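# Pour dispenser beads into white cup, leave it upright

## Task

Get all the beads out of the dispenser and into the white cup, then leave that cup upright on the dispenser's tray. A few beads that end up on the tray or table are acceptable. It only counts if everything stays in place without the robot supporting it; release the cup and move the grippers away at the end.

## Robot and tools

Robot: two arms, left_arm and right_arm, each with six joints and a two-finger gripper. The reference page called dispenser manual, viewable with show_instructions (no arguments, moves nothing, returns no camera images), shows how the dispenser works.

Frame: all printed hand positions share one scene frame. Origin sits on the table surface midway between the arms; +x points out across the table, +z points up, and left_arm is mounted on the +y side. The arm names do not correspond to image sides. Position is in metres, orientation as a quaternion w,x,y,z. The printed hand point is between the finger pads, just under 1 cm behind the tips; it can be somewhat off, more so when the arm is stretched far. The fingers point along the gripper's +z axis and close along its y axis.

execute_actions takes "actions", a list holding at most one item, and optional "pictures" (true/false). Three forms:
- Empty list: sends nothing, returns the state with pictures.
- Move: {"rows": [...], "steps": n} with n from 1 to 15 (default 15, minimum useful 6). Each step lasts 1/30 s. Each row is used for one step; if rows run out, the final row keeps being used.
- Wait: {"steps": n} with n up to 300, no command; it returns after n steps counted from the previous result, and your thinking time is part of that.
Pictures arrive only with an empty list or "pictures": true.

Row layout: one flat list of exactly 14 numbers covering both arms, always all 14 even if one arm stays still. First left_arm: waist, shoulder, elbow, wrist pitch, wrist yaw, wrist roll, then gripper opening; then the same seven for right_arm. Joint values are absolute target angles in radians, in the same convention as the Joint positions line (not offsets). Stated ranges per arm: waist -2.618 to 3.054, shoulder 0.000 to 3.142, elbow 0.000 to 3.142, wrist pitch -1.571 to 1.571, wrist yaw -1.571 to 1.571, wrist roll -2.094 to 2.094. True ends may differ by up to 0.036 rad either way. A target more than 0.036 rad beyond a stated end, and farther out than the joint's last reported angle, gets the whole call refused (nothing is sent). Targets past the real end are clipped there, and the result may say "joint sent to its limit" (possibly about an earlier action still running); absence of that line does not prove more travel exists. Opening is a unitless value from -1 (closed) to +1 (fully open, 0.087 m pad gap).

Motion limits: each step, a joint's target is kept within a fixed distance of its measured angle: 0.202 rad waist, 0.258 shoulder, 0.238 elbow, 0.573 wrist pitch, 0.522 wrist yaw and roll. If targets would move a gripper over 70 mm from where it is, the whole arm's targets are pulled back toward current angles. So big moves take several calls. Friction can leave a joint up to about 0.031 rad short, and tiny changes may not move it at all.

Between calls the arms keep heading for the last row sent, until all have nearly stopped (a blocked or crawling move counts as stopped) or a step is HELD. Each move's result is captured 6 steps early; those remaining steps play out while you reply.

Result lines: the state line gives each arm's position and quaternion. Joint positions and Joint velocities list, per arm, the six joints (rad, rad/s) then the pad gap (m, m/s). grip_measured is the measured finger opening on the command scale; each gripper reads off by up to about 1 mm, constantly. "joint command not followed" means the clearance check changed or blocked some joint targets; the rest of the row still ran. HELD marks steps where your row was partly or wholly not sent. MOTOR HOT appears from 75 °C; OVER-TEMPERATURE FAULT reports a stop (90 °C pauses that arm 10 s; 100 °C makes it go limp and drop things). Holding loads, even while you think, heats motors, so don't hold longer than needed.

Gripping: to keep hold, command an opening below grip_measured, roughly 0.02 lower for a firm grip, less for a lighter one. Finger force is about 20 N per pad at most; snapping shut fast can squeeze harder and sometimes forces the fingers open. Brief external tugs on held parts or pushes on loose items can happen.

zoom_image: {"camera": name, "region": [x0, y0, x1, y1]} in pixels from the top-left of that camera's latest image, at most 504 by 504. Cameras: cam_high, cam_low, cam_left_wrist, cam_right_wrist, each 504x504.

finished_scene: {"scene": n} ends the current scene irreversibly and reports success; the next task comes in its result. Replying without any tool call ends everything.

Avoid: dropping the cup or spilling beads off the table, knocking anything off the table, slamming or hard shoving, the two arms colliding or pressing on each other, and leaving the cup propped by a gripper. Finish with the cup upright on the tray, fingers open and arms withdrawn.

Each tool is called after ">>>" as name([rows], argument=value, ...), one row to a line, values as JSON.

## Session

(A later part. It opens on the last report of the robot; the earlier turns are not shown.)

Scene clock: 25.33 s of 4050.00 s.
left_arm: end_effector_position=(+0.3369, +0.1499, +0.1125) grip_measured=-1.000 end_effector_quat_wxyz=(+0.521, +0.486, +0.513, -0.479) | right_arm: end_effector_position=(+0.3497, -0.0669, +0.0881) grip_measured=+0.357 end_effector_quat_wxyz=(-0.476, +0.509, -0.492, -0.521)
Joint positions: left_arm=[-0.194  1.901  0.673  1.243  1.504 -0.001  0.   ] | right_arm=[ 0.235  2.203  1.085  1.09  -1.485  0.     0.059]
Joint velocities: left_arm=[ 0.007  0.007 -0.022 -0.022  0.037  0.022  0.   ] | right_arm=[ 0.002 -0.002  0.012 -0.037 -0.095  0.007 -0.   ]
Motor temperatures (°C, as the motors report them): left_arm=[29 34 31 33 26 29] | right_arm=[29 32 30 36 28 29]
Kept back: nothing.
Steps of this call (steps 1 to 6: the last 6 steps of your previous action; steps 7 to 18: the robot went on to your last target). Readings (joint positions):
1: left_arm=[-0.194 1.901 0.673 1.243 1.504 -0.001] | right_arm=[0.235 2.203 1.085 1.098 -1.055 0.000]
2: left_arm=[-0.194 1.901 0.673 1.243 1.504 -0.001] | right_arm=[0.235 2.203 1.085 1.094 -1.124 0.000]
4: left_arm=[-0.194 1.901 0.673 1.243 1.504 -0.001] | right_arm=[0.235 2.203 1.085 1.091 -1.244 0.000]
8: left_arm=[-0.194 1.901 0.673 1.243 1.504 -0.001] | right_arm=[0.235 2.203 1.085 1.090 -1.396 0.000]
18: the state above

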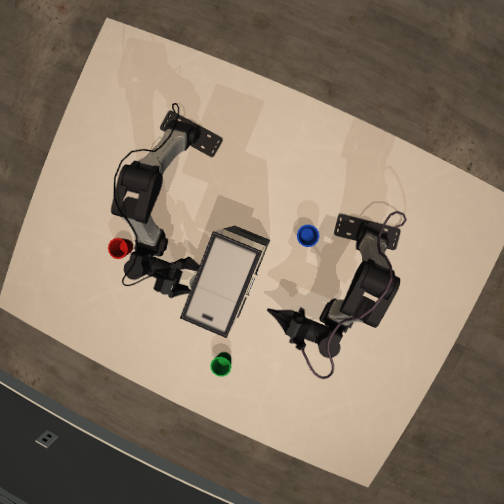

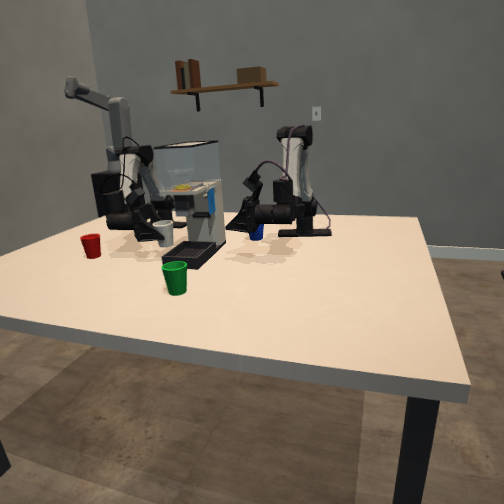

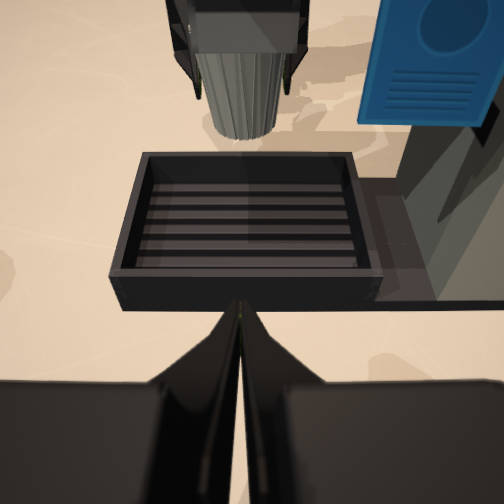

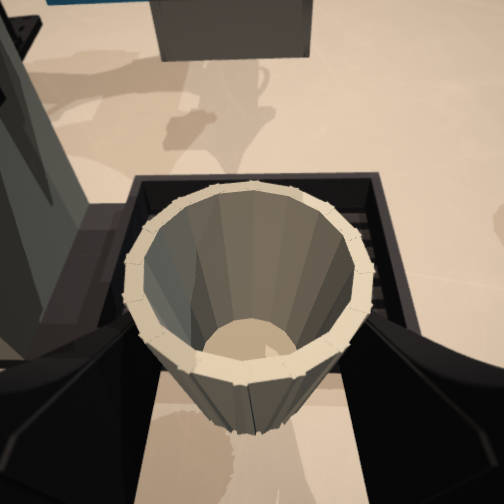

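>>> execute_actions([
  {"rows": [[-0.2,1.901,0.645,1.246,1.513,-0.006,-1,0.235,2.172,1.118,1.095,-1.480,-0.005,0.325],[-0.2,1.901,0.645,1.246,1.513,-0.006,-1,0.240,2.172,1.118,1.095,-1.471,-0.015,0.325],[-0.2,1.901,0.645,1.246,1.513,-0.006,-1,0.244,2.172,1.118,1.095,-1.458,-0.025,0.325],[-0.2,1.901,0.645,1.246,1.513,-0.006,-1,0.247,2.172,1.118,1.095,-1.441,-0.035,0.325],[-0.2,1.901,0.645,1.246,1.513,-0.006,-1,0.254,2.172,1.118,1.095,-1.422,-0.042,0.325],[-0.2,1.901,0.645,1.246,1.513,-0.006,-1,0.264,2.172,1.118,1.095,-1.402,-0.046,0.325],[-0.2,1.901,0.645,1.246,1.513,-0.006,-1,0.278,2.172,1.118,1.095,-1.382,-0.046,0.325],[-0.2,1.901,0.645,1.246,1.513,-0.006,-1,0.293,2.172,1.118,1.095,-1.363,-0.046,0.325],[-0.2,1.901,0.645,1.246,1.513,-0.006,-1,0.309,2.172,1.118,1.095,-1.346,-0.046,0.325],[-0.2,1.901,0.645,1.246,1.513,-0.006,-1,0.325,2.172,1.118,1.095,-1.333,-0.046,0.325],[-0.2,1.901,0.645,1.246,1.513,-0.006,-1,0.340,2.172,1.118,1.095,-1.324,-0.046,0.325],[-0.2,1.901,0.645,1.246,1.513,-0.006,-1,0.354,2.172,1.118,1.095,-1.321,-0.046,0.325],[-0.2,1.901,0.645,1.246,1.513,-0.006,-1,0.364,2.172,1.118,1.095,-1.321,-0.046,0.325],[-0.2,1.901,0.645,1.246,1.513,-0.006,-1,0.371,2.172,1.118,1.095,-1.321,-0.046,0.325],[-0.2,1.901,0.645,1.246,1.513,-0.006,-1,0.374,2.172,1.118,1.095,-1.321,-0.046,0.325]], "steps": 15},
])

>>> execute_actions([
  {"steps": 16},
], pictures=true)

Scene clock: 34.17 s of 4050.00 s.
left_arm: end_effector_position=(+0.3369, +0.1499, +0.1125) grip_measured=-1.000 end_effector_quat_wxyz=(+0.521, +0.486, +0.513, -0.479) | right_arm: end_effector_position=(+0.3563, -0.0556, +0.0878) grip_measured=+0.357 end_effector_quat_wxyz=(-0.494, +0.506, -0.497, -0.504)
Joint positions: left_arm=[-0.194  1.901  0.673  1.243  1.504 -0.001  0.   ] | right_arm=[ 0.262  2.203  1.085  1.09  -1.417 -0.027  0.059]
Joint velocities: left_arm=[ 0.007 -0.002  0.007 -0.007  0.051  0.037  0.   ] | right_arm=[ 0.364 -0.002 -0.002  0.007  0.418 -0.139  0.001]
Motor temperatures (°C, as the motors report them): left_arm=[29 35 31 33 26 29] | right_arm=[29 34 31 35 28 29]
Steps of this call (steps 1 to 30: the robot went on to your last target; steps 31 to 90: nothing new was sent; then 5.53 s passed at rest; steps 91 to 99: the first 9 steps of this action). Readings (joint positions):
91: left_arm=[-0.194 1.901 0.673 1.243 1.504 -0.001] | right_arm=[0.235 2.203 1.085 1.090 -1.494 0.000]
92: left_arm=[-0.194 1.901 0.673 1.243 1.504 -0.001] | right_arm=[0.235 2.203 1.085 1.090 -1.492 -0.001]
94: left_arm=[-0.194 1.901 0.673 1.243 1.504 -0.001] | right_arm=[0.235 2.203 1.085 1.090 -1.482 -0.008]
98: left_arm=[-0.194 1.901 0.673 1.243 1.504 -0.001] | right_arm=[0.251 2.203 1.085 1.090 -1.432 -0.024]
99: the state above

Scene clock: 34.70 s of 4050.00 s.
left_arm: end_effector_position=(+0.3369, +0.1499, +0.1125) grip_measured=-1.000 end_effector_quat_wxyz=(+0.521, +0.486, +0.513, -0.479) | right_arm: end_effector_position=(+0.3401, -0.0097, +0.0874) grip_measured=+0.357 end_effector_quat_wxyz=(-0.487, +0.517, -0.486, -0.509)
Joint positions: left_arm=[-0.194  1.901  0.673  1.243  1.504 -0.001  0.   ] | right_arm=[ 0.378  2.203  1.085  1.09  -1.334 -0.036  0.059]
Joint velocities: left_arm=[-0.007 -0.012 -0.002 -0.007  0.007 -0.022  0.   ] | right_arm=[ 0.017 -0.007 -0.012  0.007  0.007 -0.081  0.001]
Motor temperatures (°C, as the motors report them): left_arm=[29 35 31 33 26 29] | right_arm=[29 34 31 35 28 29]
Kept back: nothing.
Steps of this call (steps 1 to 6: the last 6 steps of your previous action; steps 7 to 16: the robot went on to your last target). Readings (joint positions):
1: left_arm=[-0.194 1.901 0.673 1.243 1.504 -0.001] | right_arm=[0.277 2.203 1.085 1.090 -1.401 -0.029]
2: left_arm=[-0.194 1.901 0.673 1.243 1.504 -0.001] | right_arm=[0.294 2.203 1.085 1.090 -1.387 -0.030]
4: left_arm=[-0.194 1.901 0.673 1.243 1.504 -0.001] | right_arm=[0.330 2.203 1.085 1.090 -1.365 -0.033]
8: left_arm=[-0.194 1.901 0.673 1.243 1.504 -0.001] | right_arm=[0.376 2.203 1.085 1.090 -1.347 -0.035]
16: the state above

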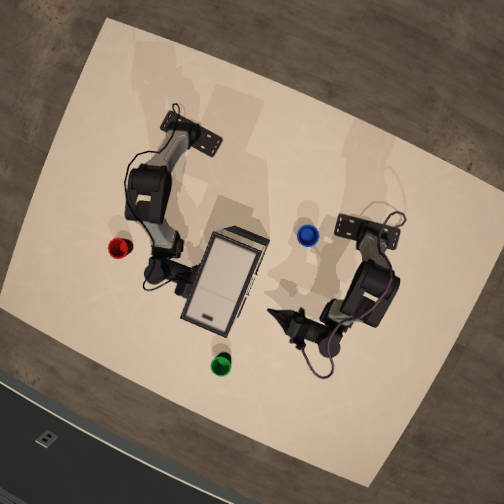

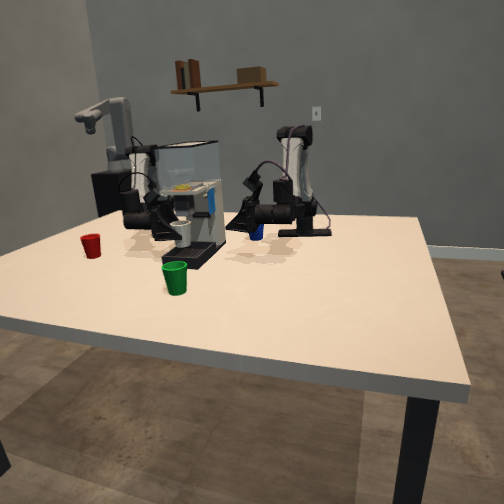

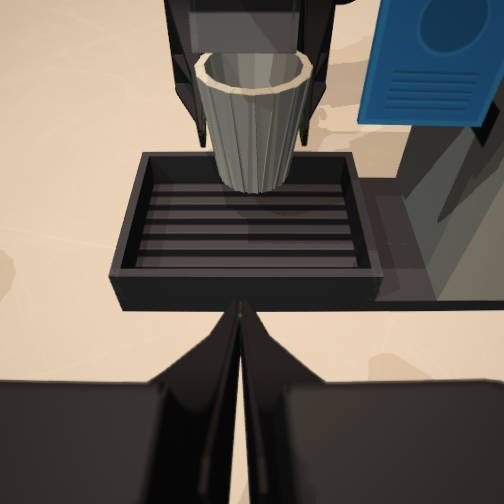

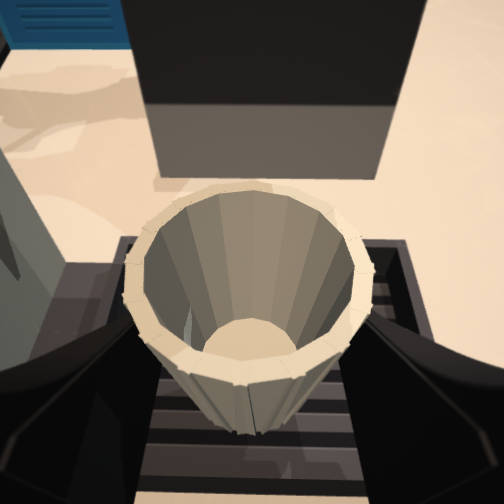

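>>> zoom_image(camera="cam_left_wrist", region=[130, 30, 370, 230])

>>> zoom_image(camera="cam_low", region=[120, 150, 250, 280])

Region (130, 30, 370, 230) of cam_left_wrist's 504x504 image, scaled by 2.100, with more detail than that image has.

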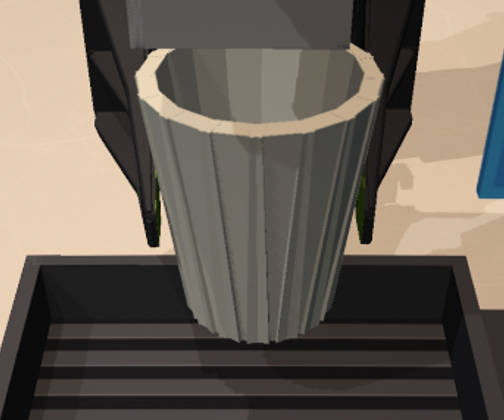

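Region (120, 150, 250, 280) of cam_low's 504x504 image, scaled by 3.877, with more detail than that image has.

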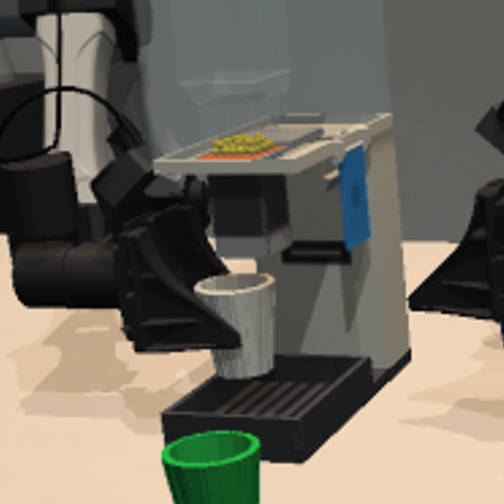

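>>> execute_actions([
  {"rows": [[-0.2,1.901,0.645,1.246,1.513,-0.006,-1,0.392,2.190,1.118,1.121,-1.320,-0.046,0.325],[-0.2,1.901,0.645,1.246,1.513,-0.006,-1,0.393,2.200,1.119,1.125,-1.318,-0.046,0.325],[-0.2,1.901,0.645,1.246,1.513,-0.006,-1,0.395,2.204,1.120,1.130,-1.314,-0.046,0.325],[-0.2,1.901,0.645,1.246,1.513,-0.006,-1,0.397,2.211,1.122,1.137,-1.309,-0.046,0.325],[-0.2,1.901,0.645,1.246,1.513,-0.006,-1,0.399,2.220,1.125,1.145,-1.305,-0.046,0.325],[-0.2,1.901,0.645,1.246,1.513,-0.006,-1,0.402,2.231,1.129,1.153,-1.300,-0.046,0.325],[-0.2,1.901,0.645,1.246,1.513,-0.006,-1,0.404,2.242,1.132,1.161,-1.295,-0.046,0.325],[-0.2,1.901,0.645,1.246,1.513,-0.006,-1,0.407,2.253,1.136,1.169,-1.291,-0.046,0.325],[-0.2,1.901,0.645,1.246,1.513,-0.006,-1,0.409,2.264,1.140,1.176,-1.289,-0.046,0.325],[-0.2,1.901,0.645,1.246,1.513,-0.006,-1,0.411,2.275,1.143,1.181,-1.288,-0.046,0.325],[-0.2,1.901,0.645,1.246,1.513,-0.006,-1,0.413,2.284,1.146,1.185,-1.288,-0.046,0.325],[-0.2,1.901,0.645,1.246,1.513,-0.006,-1,0.414,2.291,1.148,1.186,-1.288,-0.046,0.325],[-0.2,1.901,0.645,1.246,1.513,-0.006,-1,0.414,2.295,1.150,1.186,-1.288,-0.046,0.325],[-0.2,1.901,0.645,1.246,1.513,-0.006,-1,0.414,2.297,1.151,1.186,-1.288,-0.046,0.325]], "steps": 15},
])

>>> execute_actions([
  {"steps": 14},
], pictures=true)

Scene clock: 37.30 s of 4050.00 s.
left_arm: end_effector_position=(+0.3369, +0.1499, +0.1125) grip_measured=-1.000 end_effector_quat_wxyz=(+0.521, +0.486, +0.513, -0.479) | right_arm: end_effector_position=(+0.3432, -0.0022, +0.0802) grip_measured=+0.357 end_effector_quat_wxyz=(-0.492, +0.518, -0.484, -0.506)
Joint positions: left_arm=[-0.194  1.901  0.673  1.243  1.504 -0.001  0.   ] | right_arm=[ 0.394  2.238  1.102  1.117 -1.313 -0.037  0.059]
Joint velocities: left_arm=[-0.012  0.012 -0.022 -0.051 -0.051 -0.051  0.   ] | right_arm=[0.09  0.33  0.134 0.139 0.095 0.022 0.001]
Motor temperatures (°C, as the motors report them): left_arm=[29 35 31 33 26 29] | right_arm=[29 35 31 35 28 29]
Steps of this call (steps 1 to 15: the robot went on to your last target; steps 16 to 69: nothing new was sent; steps 70 to 78: the first 9 steps of this action). Readings (joint positions):
70: left_arm=[-0.194 1.901 0.673 1.243 1.504 -0.001] | right_arm=[0.378 2.203 1.085 1.089 -1.331 -0.037]
71: left_arm=[-0.194 1.901 0.673 1.243 1.504 -0.001] | right_arm=[0.378 2.203 1.085 1.089 -1.330 -0.037]
73: left_arm=[-0.194 1.901 0.673 1.243 1.504 -0.001] | right_arm=[0.380 2.203 1.085 1.090 -1.327 -0.037]
77: left_arm=[-0.194 1.901 0.673 1.243 1.504 -0.001] | right_arm=[0.391 2.227 1.097 1.111 -1.317 -0.037]
78: the state above

Scene clock: 37.77 s of 4050.00 s.
left_arm: end_effector_position=(+0.3369, +0.1499, +0.1125) grip_measured=-1.000 end_effector_quat_wxyz=(+0.521, +0.486, +0.513, -0.479) | right_arm: end_effector_position=(+0.3431, +0.0025, +0.0568) grip_measured=+0.357 end_effector_quat_wxyz=(-0.483, +0.512, -0.495, -0.510)
Joint positions: left_arm=[-0.194  1.901  0.673  1.243  1.504 -0.001  0.   ] | right_arm=[ 0.405  2.303  1.113  1.14  -1.298 -0.037  0.059]
Joint velocities: left_arm=[-0.007  0.002  0.007  0.037 -0.022  0.081  0.   ] | right_arm=[-0.012 -0.017  0.002  0.007  0.007 -0.007 -0.001]
Motor temperatures (°C, as the motors report them): left_arm=[29 35 31 33 26 29] | right_arm=[29 35 31 35 28 29]
Kept back: nothing.
Steps of this call (steps 1 to 6: the last 6 steps of your previous action; steps 7 to 14: the robot went on to your last target). Readings (joint positions):
1: left_arm=[-0.194 1.901 0.673 1.243 1.504 -0.001] | right_arm=[0.397 2.249 1.106 1.122 -1.310 -0.037]
2: left_arm=[-0.194 1.901 0.673 1.243 1.504 -0.001] | right_arm=[0.399 2.261 1.109 1.127 -1.307 -0.037]
4: left_arm=[-0.194 1.901 0.673 1.243 1.504 -0.001] | right_arm=[0.403 2.283 1.112 1.132 -1.303 -0.037]
8: left_arm=[-0.194 1.901 0.673 1.243 1.504 -0.001] | right_arm=[0.405 2.303 1.113 1.133 -1.300 -0.037]
14: the state above

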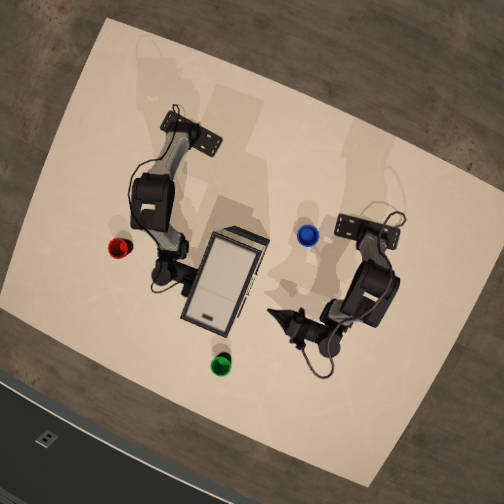

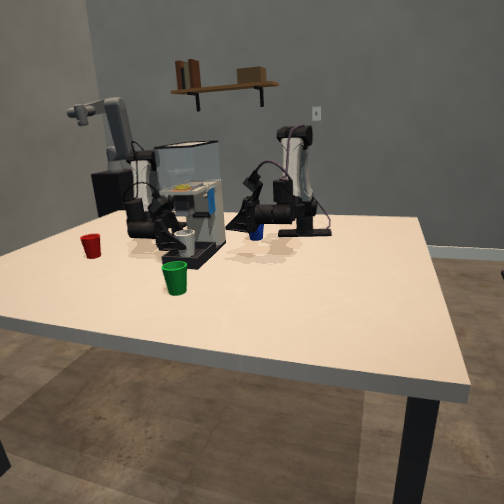

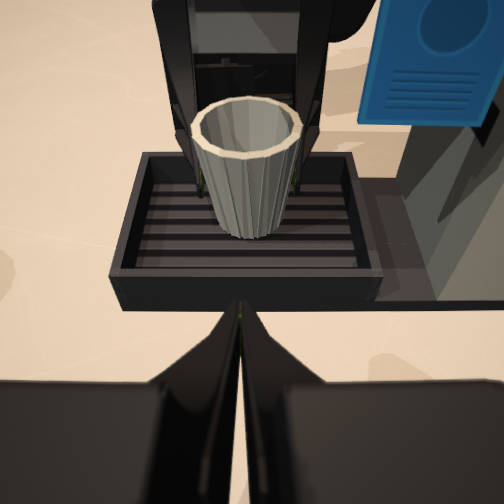

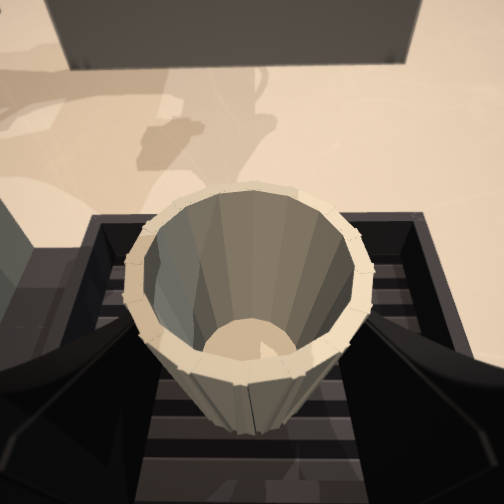

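>>> zoom_image(camera="cam_left_wrist", region=[130, 80, 370, 280])

>>> execute_actions([
  {"steps": 1},
])

Region (130, 80, 370, 280) of cam_left_wrist's 504x504 image, scaled by 2.100, with more detail than that image has.

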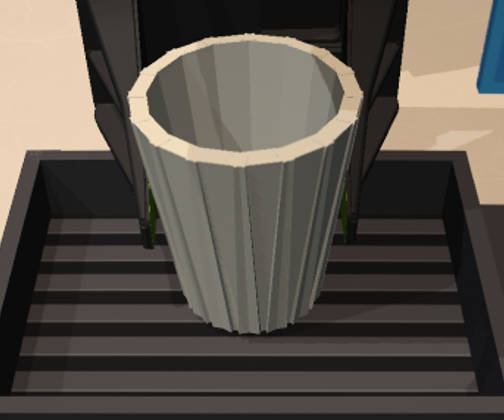

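Scene clock: 38.40 s of 4050.00 s.
left_arm: end_effector_position=(+0.3369, +0.1499, +0.1125) grip_measured=-1.000 end_effector_quat_wxyz=(+0.521, +0.486, +0.513, -0.479) | right_arm: end_effector_position=(+0.3433, +0.0026, +0.0571) grip_measured=+0.357 end_effector_quat_wxyz=(-0.484, +0.512, -0.494, -0.510)
Joint positions: left_arm=[-0.194  1.901  0.673  1.243  1.504 -0.001  0.   ] | right_arm=[ 0.405  2.303  1.113  1.143 -1.297 -0.037  0.059]
Joint velocities: left_arm=[ 0.002 -0.017  0.007  0.066 -0.037 -0.022  0.   ] | right_arm=[ 0.022 -0.022 -0.002  0.037  0.007 -0.022  0.001]
Motor temperatures (°C, as the motors report them): left_arm=[29 35 31 33 26 29] | right_arm=[29 35 31 35 28 29]
Kept back: nothing.
Steps of this call (steps 1 to 19: the robot went on to your last target). Readings (joint positions):
1: left_arm=[-0.194 1.901 0.673 1.243 1.504 -0.001] | right_arm=[0.405 2.303 1.113 1.141 -1.298 -0.037]
2: left_arm=[-0.194 1.901 0.673 1.243 1.504 -0.001] | right_arm=[0.405 2.303 1.113 1.141 -1.298 -0.037]
4: left_arm=[-0.194 1.901 0.673 1.243 1.504 -0.001] | right_arm=[0.405 2.303 1.113 1.142 -1.298 -0.037]
8: left_arm=[-0.194 1.901 0.673 1.243 1.504 -0.001] | right_arm=[0.405 2.303 1.113 1.142 -1.297 -0.037]
19: the state above

>>> execute_actions([
  {"rows": [[-0.2,1.901,0.645,1.246,1.513,-0.006,-1,0.414,2.297,1.151,1.205,-1.288,-0.046,0.325],[-0.2,1.901,0.645,1.246,1.513,-0.006,-1,0.417,2.297,1.151,1.218,-1.286,-0.046,0.325],[-0.2,1.901,0.645,1.246,1.513,-0.006,-1,0.420,2.297,1.151,1.218,-1.282,-0.046,0.325],[-0.2,1.901,0.645,1.246,1.513,-0.006,-1,0.421,2.297,1.151,1.215,-1.276,-0.046,0.325],[-0.2,1.901,0.645,1.246,1.513,-0.006,-1,0.424,2.297,1.151,1.212,-1.268,-0.046,0.325],[-0.2,1.901,0.645,1.246,1.513,-0.006,-1,0.427,2.297,1.151,1.209,-1.260,-0.046,0.325],[-0.2,1.901,0.645,1.246,1.513,-0.006,-1,0.430,2.297,1.151,1.207,-1.251,-0.046,0.325],[-0.2,1.901,0.645,1.246,1.513,-0.006,-1,0.434,2.297,1.151,1.207,-1.243,-0.046,0.325],[-0.2,1.901,0.645,1.246,1.513,-0.006,-1,0.437,2.297,1.151,1.207,-1.237,-0.046,0.325],[-0.2,1.901,0.645,1.246,1.513,-0.006,-1,0.440,2.297,1.151,1.207,-1.233,-0.046,0.325],[-0.2,1.901,0.645,1.246,1.513,-0.006,-1,0.443,2.297,1.151,1.207,-1.231,-0.046,0.325],[-0.2,1.901,0.645,1.246,1.513,-0.006,-1,0.446,2.297,1.151,1.207,-1.231,-0.046,0.325],[-0.2,1.901,0.645,1.246,1.513,-0.006,-1,0.447,2.297,1.151,1.207,-1.231,-0.046,0.325],[-0.2,1.901,0.645,1.246,1.513,-0.006,-1,0.448,2.297,1.151,1.207,-1.231,-0.046,0.325]], "steps": 15},
])

>>> execute_actions([
  {"steps": 16},
], pictures=true)

>>> zoom_image(camera="cam_left_wrist", region=[130, 80, 370, 280])

Scene clock: 40.50 s of 4050.00 s.
left_arm: end_effector_position=(+0.3369, +0.1499, +0.1125) grip_measured=-1.000 end_effector_quat_wxyz=(+0.521, +0.486, +0.513, -0.479) | right_arm: end_effector_position=(+0.3450, +0.0081, +0.0595) grip_measured=+0.357 end_effector_quat_wxyz=(-0.493, +0.512, -0.492, -0.503)
Joint positions: left_arm=[-0.194  1.901  0.673  1.243  1.504 -0.001  0.   ] | right_arm=[ 0.418  2.303  1.113  1.163 -1.27  -0.037  0.059]
Joint velocities: left_arm=[-0.007  0.012 -0.022  0.037 -0.022  0.007  0.   ] | right_arm=[ 0.1   -0.002 -0.002  0.037  0.139  0.022 -0.001]
Motor temperatures (°C, as the motors report them): left_arm=[29 35 31 33 26 29] | right_arm=[29 35 32 35 28 29]
Steps of this call (steps 1 to 15: the robot went on to your last target; steps 16 to 54: nothing new was sent; steps 55 to 63: the first 9 steps of this action). Readings (joint positions):
55: left_arm=[-0.194 1.901 0.673 1.243 1.504 -0.001] | right_arm=[0.405 2.303 1.113 1.145 -1.297 -0.037]
56: left_arm=[-0.194 1.901 0.673 1.243 1.504 -0.001] | right_arm=[0.405 2.303 1.113 1.150 -1.297 -0.037]
58: left_arm=[-0.194 1.901 0.673 1.243 1.504 -0.001] | right_arm=[0.405 2.303 1.113 1.159 -1.294 -0.037]
62: left_arm=[-0.194 1.901 0.673 1.243 1.504 -0.001] | right_arm=[0.415 2.303 1.113 1.163 -1.277 -0.037]
63: the state above

Scene clock: 41.03 s of 4050.00 s.
left_arm: end_effector_position=(+0.3369, +0.1499, +0.1125) grip_measured=-1.000 end_effector_quat_wxyz=(+0.521, +0.486, +0.513, -0.479) | right_arm: end_effector_position=(+0.3430, +0.0167, +0.0594) grip_measured=+0.357 end_effector_quat_wxyz=(-0.495, +0.511, -0.493, -0.501)
Joint positions: left_arm=[-0.194  1.901  0.673  1.243  1.504 -0.001  0.   ] | right_arm=[ 0.44   2.303  1.113  1.163 -1.242 -0.037  0.059]
Joint velocities: left_arm=[ 0.007 -0.007 -0.022 -0.037 -0.007 -0.037  0.   ] | right_arm=[-0.022  0.002  0.002  0.051  0.022 -0.007  0.001]
Motor temperatures (°C, as the motors report them): left_arm=[29 35 31 33 26 29] | right_arm=[29 35 32 35 28 29]
Kept back: nothing.
Steps of this call (steps 1 to 6: the last 6 steps of your previous action; steps 7 to 16: the robot went on to your last target). Readings (joint positions):
1: left_arm=[-0.194 1.901 0.673 1.243 1.504 -0.001] | right_arm=[0.422 2.303 1.113 1.163 -1.265 -0.037]
2: left_arm=[-0.194 1.901 0.673 1.243 1.504 -0.001] | right_arm=[0.426 2.303 1.113 1.163 -1.260 -0.037]
4: left_arm=[-0.194 1.901 0.673 1.243 1.504 -0.001] | right_arm=[0.434 2.303 1.113 1.163 -1.253 -0.037]
8: left_arm=[-0.194 1.901 0.673 1.243 1.504 -0.001] | right_arm=[0.440 2.303 1.113 1.163 -1.247 -0.037]
16: the state above

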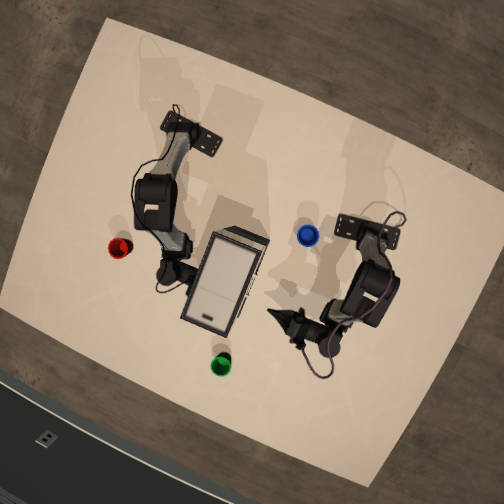

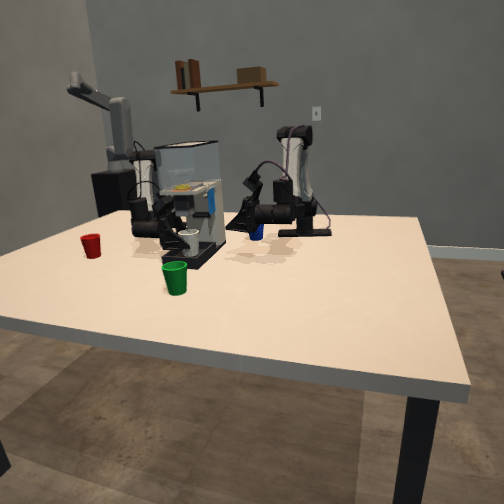

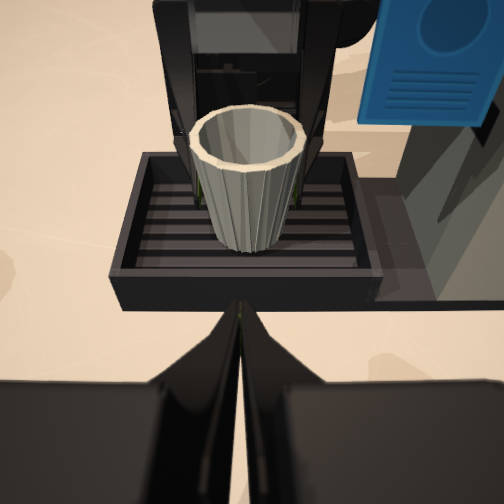

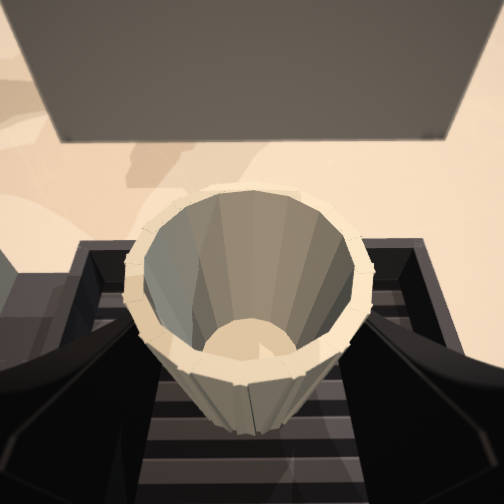

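Region (130, 80, 370, 280) of cam_left_wrist's 504x504 image, scaled by 2.100, with more detail than that image has.

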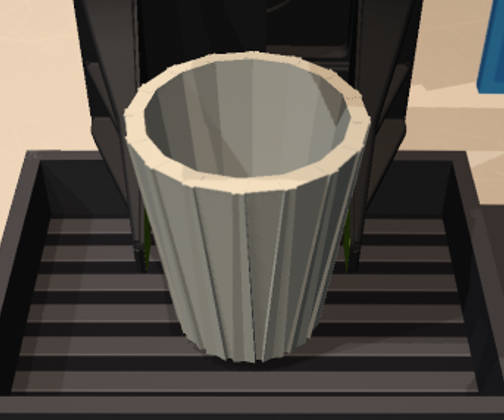

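>>> zoom_image(camera="cam_right_wrist", region=[120, 340, 380, 504])

Region (120, 340, 380, 504) of cam_right_wrist's 504x504 image, scaled by 1.938, with more detail than that image has; it fills the top 318 rows of this view, and the rest is white.

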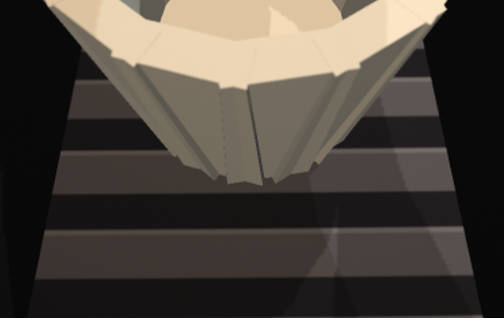

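>>> execute_actions([
  {"rows": [[-0.2,1.901,0.645,1.246,1.513,-0.006,-1,0.432,2.297,1.151,1.19,-1.231,-0.046,0.325],[-0.2,1.901,0.645,1.246,1.513,-0.006,-1,0.423,2.297,1.151,1.175,-1.231,-0.050,0.325],[-0.2,1.901,0.645,1.246,1.513,-0.006,-1,0.423,2.297,1.151,1.168,-1.231,-0.056,0.325],[-0.2,1.901,0.645,1.246,1.513,-0.006,-1,0.423,2.297,1.151,1.160,-1.231,-0.062,0.325],[-0.2,1.901,0.645,1.246,1.513,-0.006,-1,0.423,2.297,1.151,1.153,-1.231,-0.067,0.325],[-0.2,1.901,0.645,1.246,1.513,-0.006,-1,0.423,2.297,1.151,1.147,-1.231,-0.069,0.325],[-0.2,1.901,0.645,1.246,1.513,-0.006,-1,0.423,2.297,1.151,1.145,-1.231,-0.069,0.325]], "steps": 12},
])

>>> execute_actions([
  {"steps": 12},
], pictures=true)

>>> zoom_image(camera="cam_left_wrist", region=[130, 80, 370, 280])

>>> zoom_image(camera="cam_right_wrist", region=[120, 340, 380, 504])

Scene clock: 42.70 s of 4050.00 s.
left_arm: end_effector_position=(+0.3369, +0.1499, +0.1125) grip_measured=-1.000 end_effector_quat_wxyz=(+0.521, +0.486, +0.513, -0.479) | right_arm: end_effector_position=(+0.3452, +0.0144, +0.0583) grip_measured=+0.357 end_effector_quat_wxyz=(-0.497, +0.510, -0.495, -0.498)
Joint positions: left_arm=[-0.194  1.901  0.673  1.243  1.504 -0.001  0.   ] | right_arm=[ 0.434  2.303  1.113  1.155 -1.241 -0.048  0.059]
Joint velocities: left_arm=[-0.002 -0.007 -0.002  0.007  0.022 -0.007  0.   ] | right_arm=[-0.037  0.007  0.002 -0.051  0.037 -0.154  0.001]
Motor temperatures (°C, as the motors report them): left_arm=[29 35 31 33 26 29] | right_arm=[29 36 32 36 28 29]
Steps of this call (steps 1 to 15: the robot went on to your last target; steps 16 to 44: nothing new was sent; steps 45 to 50: the first 6 steps of this action). Readings (joint positions):
45: left_arm=[-0.194 1.901 0.673 1.243 1.504 -0.001] | right_arm=[0.440 2.303 1.113 1.163 -1.241 -0.037]
46: left_arm=[-0.194 1.901 0.673 1.243 1.504 -0.001] | right_arm=[0.440 2.303 1.113 1.163 -1.241 -0.037]
48: left_arm=[-0.194 1.901 0.673 1.243 1.504 -0.001] | right_arm=[0.437 2.303 1.113 1.162 -1.241 -0.042]
50: the state above

Scene clock: 43.10 s of 4050.00 s.
left_arm: end_effector_position=(+0.3369, +0.1499, +0.1125) grip_measured=-1.000 end_effector_quat_wxyz=(+0.521, +0.486, +0.513, -0.479) | right_arm: end_effector_position=(+0.3455, +0.0134, +0.0561) grip_measured=+0.357 end_effector_quat_wxyz=(-0.495, +0.510, -0.498, -0.497)
Joint positions: left_arm=[-0.194  1.901  0.673  1.243  1.504 -0.001  0.   ] | right_arm=[ 0.433  2.303  1.113  1.138 -1.24  -0.059  0.059]
Joint velocities: left_arm=[-0.017  0.007  0.012 -0.081 -0.051  0.051  0.   ] | right_arm=[-0.017  0.017 -0.007  0.022  0.037  0.022  0.001]
Motor temperatures (°C, as the motors report them): left_arm=[29 36 31 33 26 29] | right_arm=[29 36 32 36 28 29]
Kept back: nothing.
Steps of this call (steps 1 to 6: the last 6 steps of your previous action; steps 7 to 12: the robot went on to your last target). Readings (joint positions):
1: left_arm=[-0.194 1.901 0.673 1.243 1.504 -0.001] | right_arm=[0.434 2.303 1.113 1.152 -1.241 -0.050]
2: left_arm=[-0.194 1.901 0.673 1.243 1.504 -0.001] | right_arm=[0.433 2.303 1.113 1.149 -1.240 -0.052]
4: left_arm=[-0.194 1.901 0.673 1.243 1.504 -0.001] | right_arm=[0.433 2.303 1.113 1.144 -1.240 -0.055]
8: left_arm=[-0.194 1.901 0.673 1.243 1.504 -0.001] | right_arm=[0.433 2.303 1.113 1.140 -1.240 -0.058]
12: the state above

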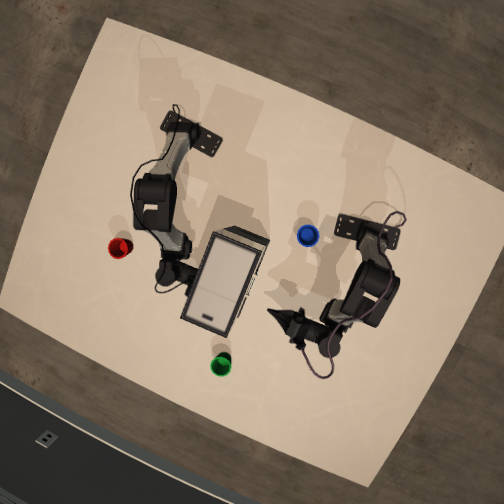

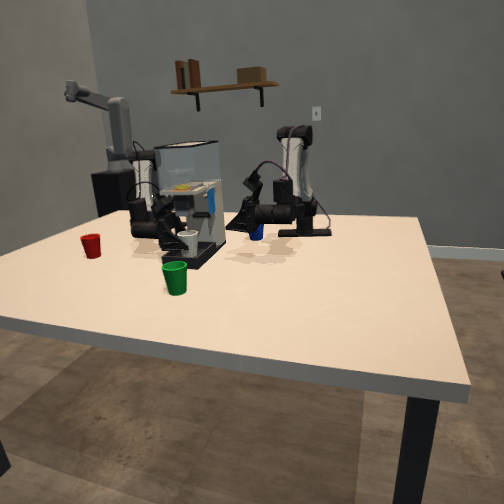

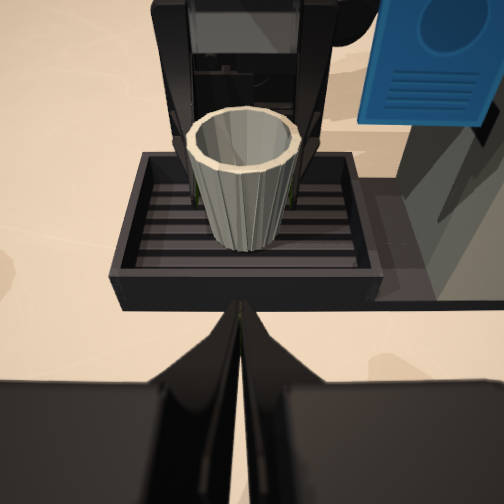

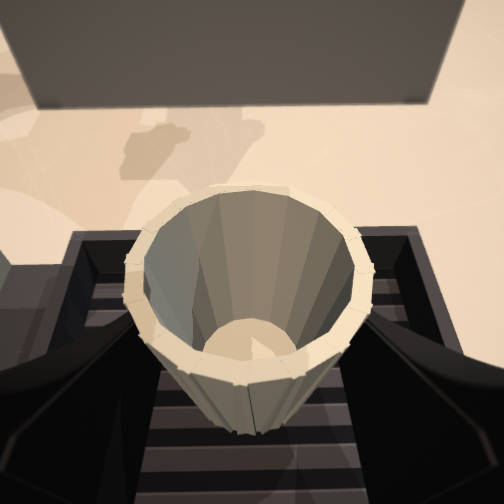

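Region (130, 80, 370, 280) of cam_left_wrist's 504x504 image, scaled by 2.100, with more detail than that image has.

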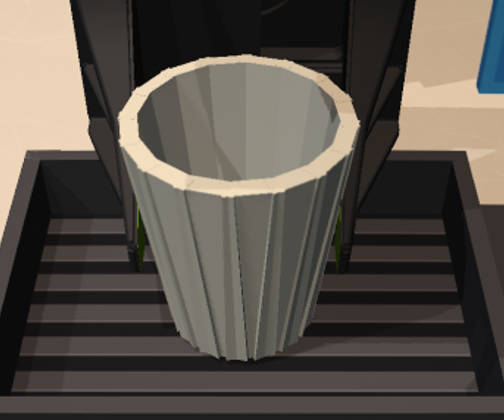

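Region (120, 340, 380, 504) of cam_right_wrist's 504x504 image, scaled by 1.938, with more detail than that image has; it fills the top 318 rows of this view, and the rest is white.

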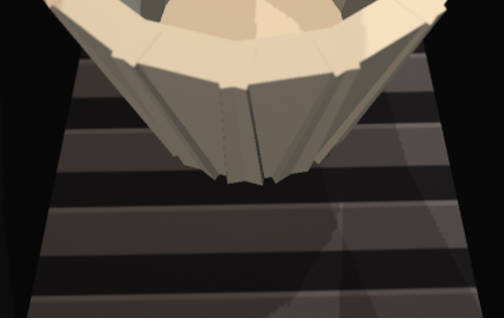

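>>> execute_actions([
  {"rows": [[-0.2,1.901,0.645,1.246,1.513,-0.006,-1,0.423,2.297,1.151,1.145,-1.255,-0.069,0.325],[-0.2,1.901,0.645,1.246,1.513,-0.006,-1,0.423,2.297,1.151,1.145,-1.268,-0.069,0.325],[-0.2,1.901,0.645,1.246,1.513,-0.006,-1,0.423,2.297,1.151,1.145,-1.266,-0.069,0.335],[-0.2,1.901,0.645,1.246,1.513,-0.006,-1,0.423,2.297,1.151,1.145,-1.262,-0.069,0.345],[-0.2,1.901,0.645,1.246,1.513,-0.006,-1,0.423,2.297,1.151,1.145,-1.259,-0.069,0.353],[-0.2,1.901,0.645,1.246,1.513,-0.006,-1,0.423,2.297,1.151,1.145,-1.259,-0.069,0.361],[-0.2,1.901,0.645,1.246,1.513,-0.006,-1,0.423,2.297,1.151,1.145,-1.259,-0.069,0.369],[-0.2,1.901,0.645,1.246,1.513,-0.006,-1,0.423,2.297,1.151,1.145,-1.259,-0.069,0.378],[-0.2,1.901,0.645,1.246,1.513,-0.006,-1,0.423,2.297,1.151,1.145,-1.259,-0.069,0.39],[-0.2,1.901,0.645,1.246,1.513,-0.006,-1,0.423,2.297,1.151,1.145,-1.259,-0.069,0.42],[-0.2,1.901,0.645,1.246,1.513,-0.006,-1,0.423,2.297,1.151,1.145,-1.259,-0.069,0.5],[-0.2,1.901,0.645,1.246,1.513,-0.006,-1,0.423,2.297,1.151,1.145,-1.259,-0.069,0.62],[-0.2,1.901,0.645,1.246,1.513,-0.006,-1,0.423,2.297,1.151,1.145,-1.259,-0.069,0.76],[-0.2,1.901,0.645,1.246,1.513,-0.006,-1,0.423,2.297,1.151,1.145,-1.259,-0.069,0.9],[-0.2,1.901,0.645,1.246,1.513,-0.006,-1,0.423,2.297,1.151,1.145,-1.259,-0.069,1]], "steps": 15},
])

>>> execute_actions([
  {"steps": 8},
], pictures=true)

>>> zoom_image(camera="cam_left_wrist", region=[130, 80, 370, 280])

>>> zoom_image(camera="cam_right_wrist", region=[120, 340, 380, 504])

Scene clock: 47.37 s of 4050.00 s.
left_arm: end_effector_position=(+0.3369, +0.1499, +0.1125) grip_measured=-1.000 end_effector_quat_wxyz=(+0.521, +0.486, +0.513, -0.479) | right_arm: end_effector_position=(+0.3445, +0.0134, +0.0560) grip_measured=+0.386 end_effector_quat_wxyz=(-0.493, +0.511, -0.497, -0.498)
Joint positions: left_arm=[-0.194  1.901  0.673  1.243  1.504 -0.001  0.   ] | right_arm=[ 0.433  2.303  1.113  1.137 -1.246 -0.059  0.061]
Joint velocities: left_arm=[ 0.007 -0.012 -0.007  0.081 -0.007  0.022  0.   ] | right_arm=[-0.012  0.002  0.007 -0.081  0.007 -0.007  0.007]
Motor temperatures (°C, as the motors report them): left_arm=[29 36 31 33 26 29] | right_arm=[29 36 32 36 28 29]
Steps of this call (steps 1 to 30: the robot went on to your last target; steps 31 to 90: nothing new was sent; then 0.97 s passed at rest; steps 91 to 99: the first 9 steps of this action). Readings (joint positions):
91: left_arm=[-0.194 1.901 0.673 1.243 1.504 -0.001] | right_arm=[0.433 2.303 1.113 1.137 -1.240 -0.059]
92: left_arm=[-0.194 1.901 0.673 1.243 1.504 -0.001] | right_arm=[0.433 2.303 1.113 1.137 -1.242 -0.059]
94: left_arm=[-0.194 1.901 0.673 1.243 1.504 -0.001] | right_arm=[0.433 2.303 1.113 1.137 -1.246 -0.059]
98: left_arm=[-0.194 1.901 0.673 1.243 1.504 -0.001] | right_arm=[0.433 2.303 1.113 1.137 -1.246 -0.059]
99: the state above

Scene clock: 47.63 s of 4050.00 s.
left_arm: end_effector_position=(+0.3369, +0.1499, +0.1125) grip_measured=-1.000 end_effector_quat_wxyz=(+0.521, +0.486, +0.513, -0.479) | right_arm: end_effector_position=(+0.3443, +0.0134, +0.0560) grip_measured=+1.000 end_effector_quat_wxyz=(-0.493, +0.512, -0.497, -0.499)
Joint positions: left_arm=[-0.194  1.901  0.673  1.243  1.504 -0.001  0.   ] | right_arm=[ 0.433  2.303  1.113  1.137 -1.247 -0.059  0.087]
Joint velocities: left_arm=[-0.002  0.007 -0.012 -0.051 -0.022  0.066  0.   ] | right_arm=[ 0.012 -0.012  0.007 -0.007 -0.081 -0.007  0.   ]
Motor temperatures (°C, as the motors report them): left_arm=[29 36 31 33 26 29] | right_arm=[29 36 32 36 28 29]
Kept back: nothing.
Steps of this call (steps 1 to 6: the last 6 steps of your previous action; steps 7 to 8: the robot went on to your last target). Readings (joint positions):
1: left_arm=[-0.194 1.901 0.673 1.243 1.504 -0.001] | right_arm=[0.433 2.303 1.113 1.137 -1.246 -0.059]
2: left_arm=[-0.194 1.901 0.673 1.243 1.504 -0.001] | right_arm=[0.433 2.303 1.113 1.137 -1.246 -0.059]
4: left_arm=[-0.194 1.901 0.673 1.243 1.504 -0.001] | right_arm=[0.433 2.303 1.113 1.137 -1.247 -0.059]
8: the state above

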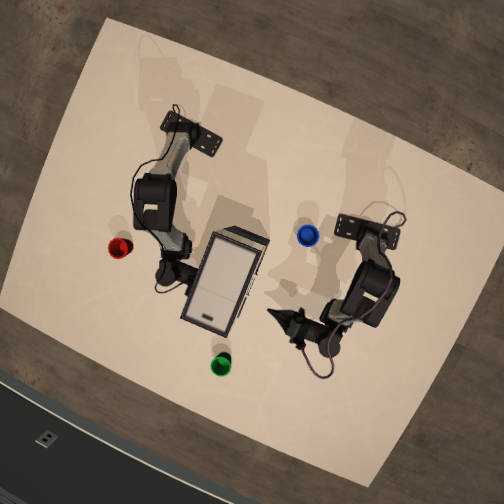

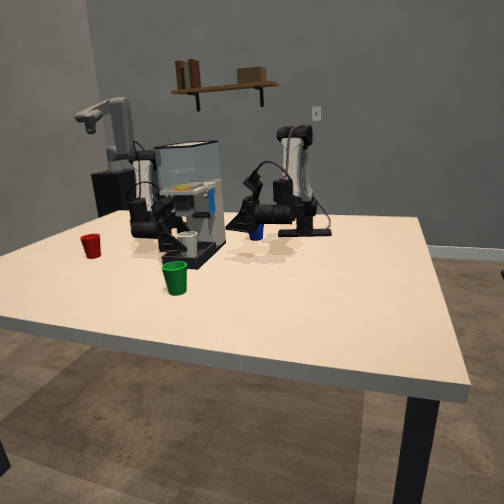

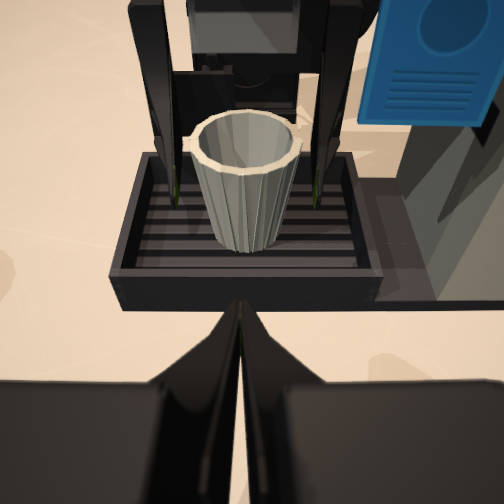

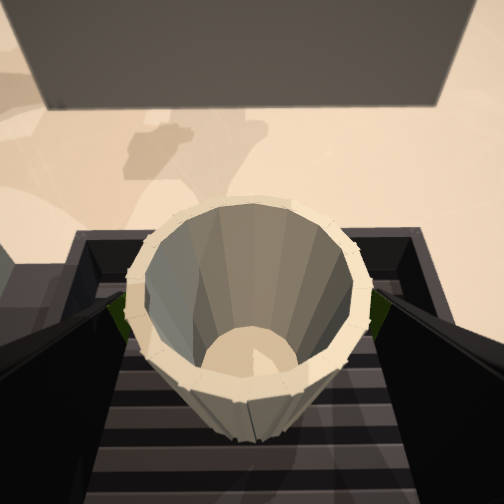

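Region (130, 80, 370, 280) of cam_left_wrist's 504x504 image, scaled by 2.100, with more detail than that image has.

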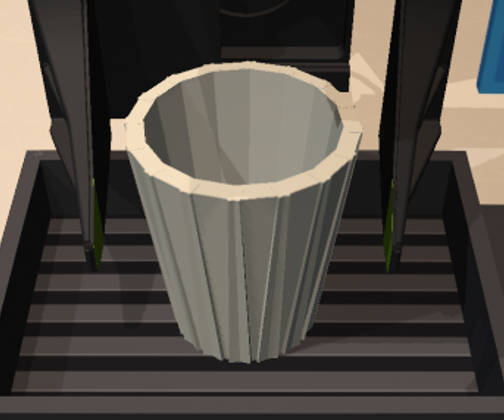

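Region (120, 340, 380, 504) of cam_right_wrist's 504x504 image, scaled by 1.938, with more detail than that image has; it fills the top 318 rows of this view, and the rest is white.

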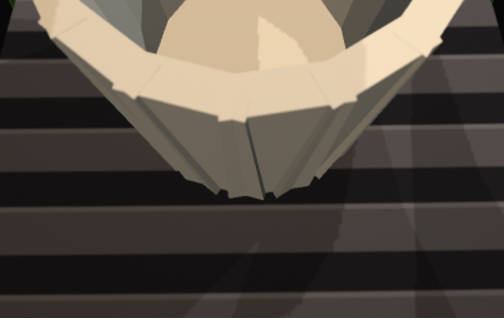

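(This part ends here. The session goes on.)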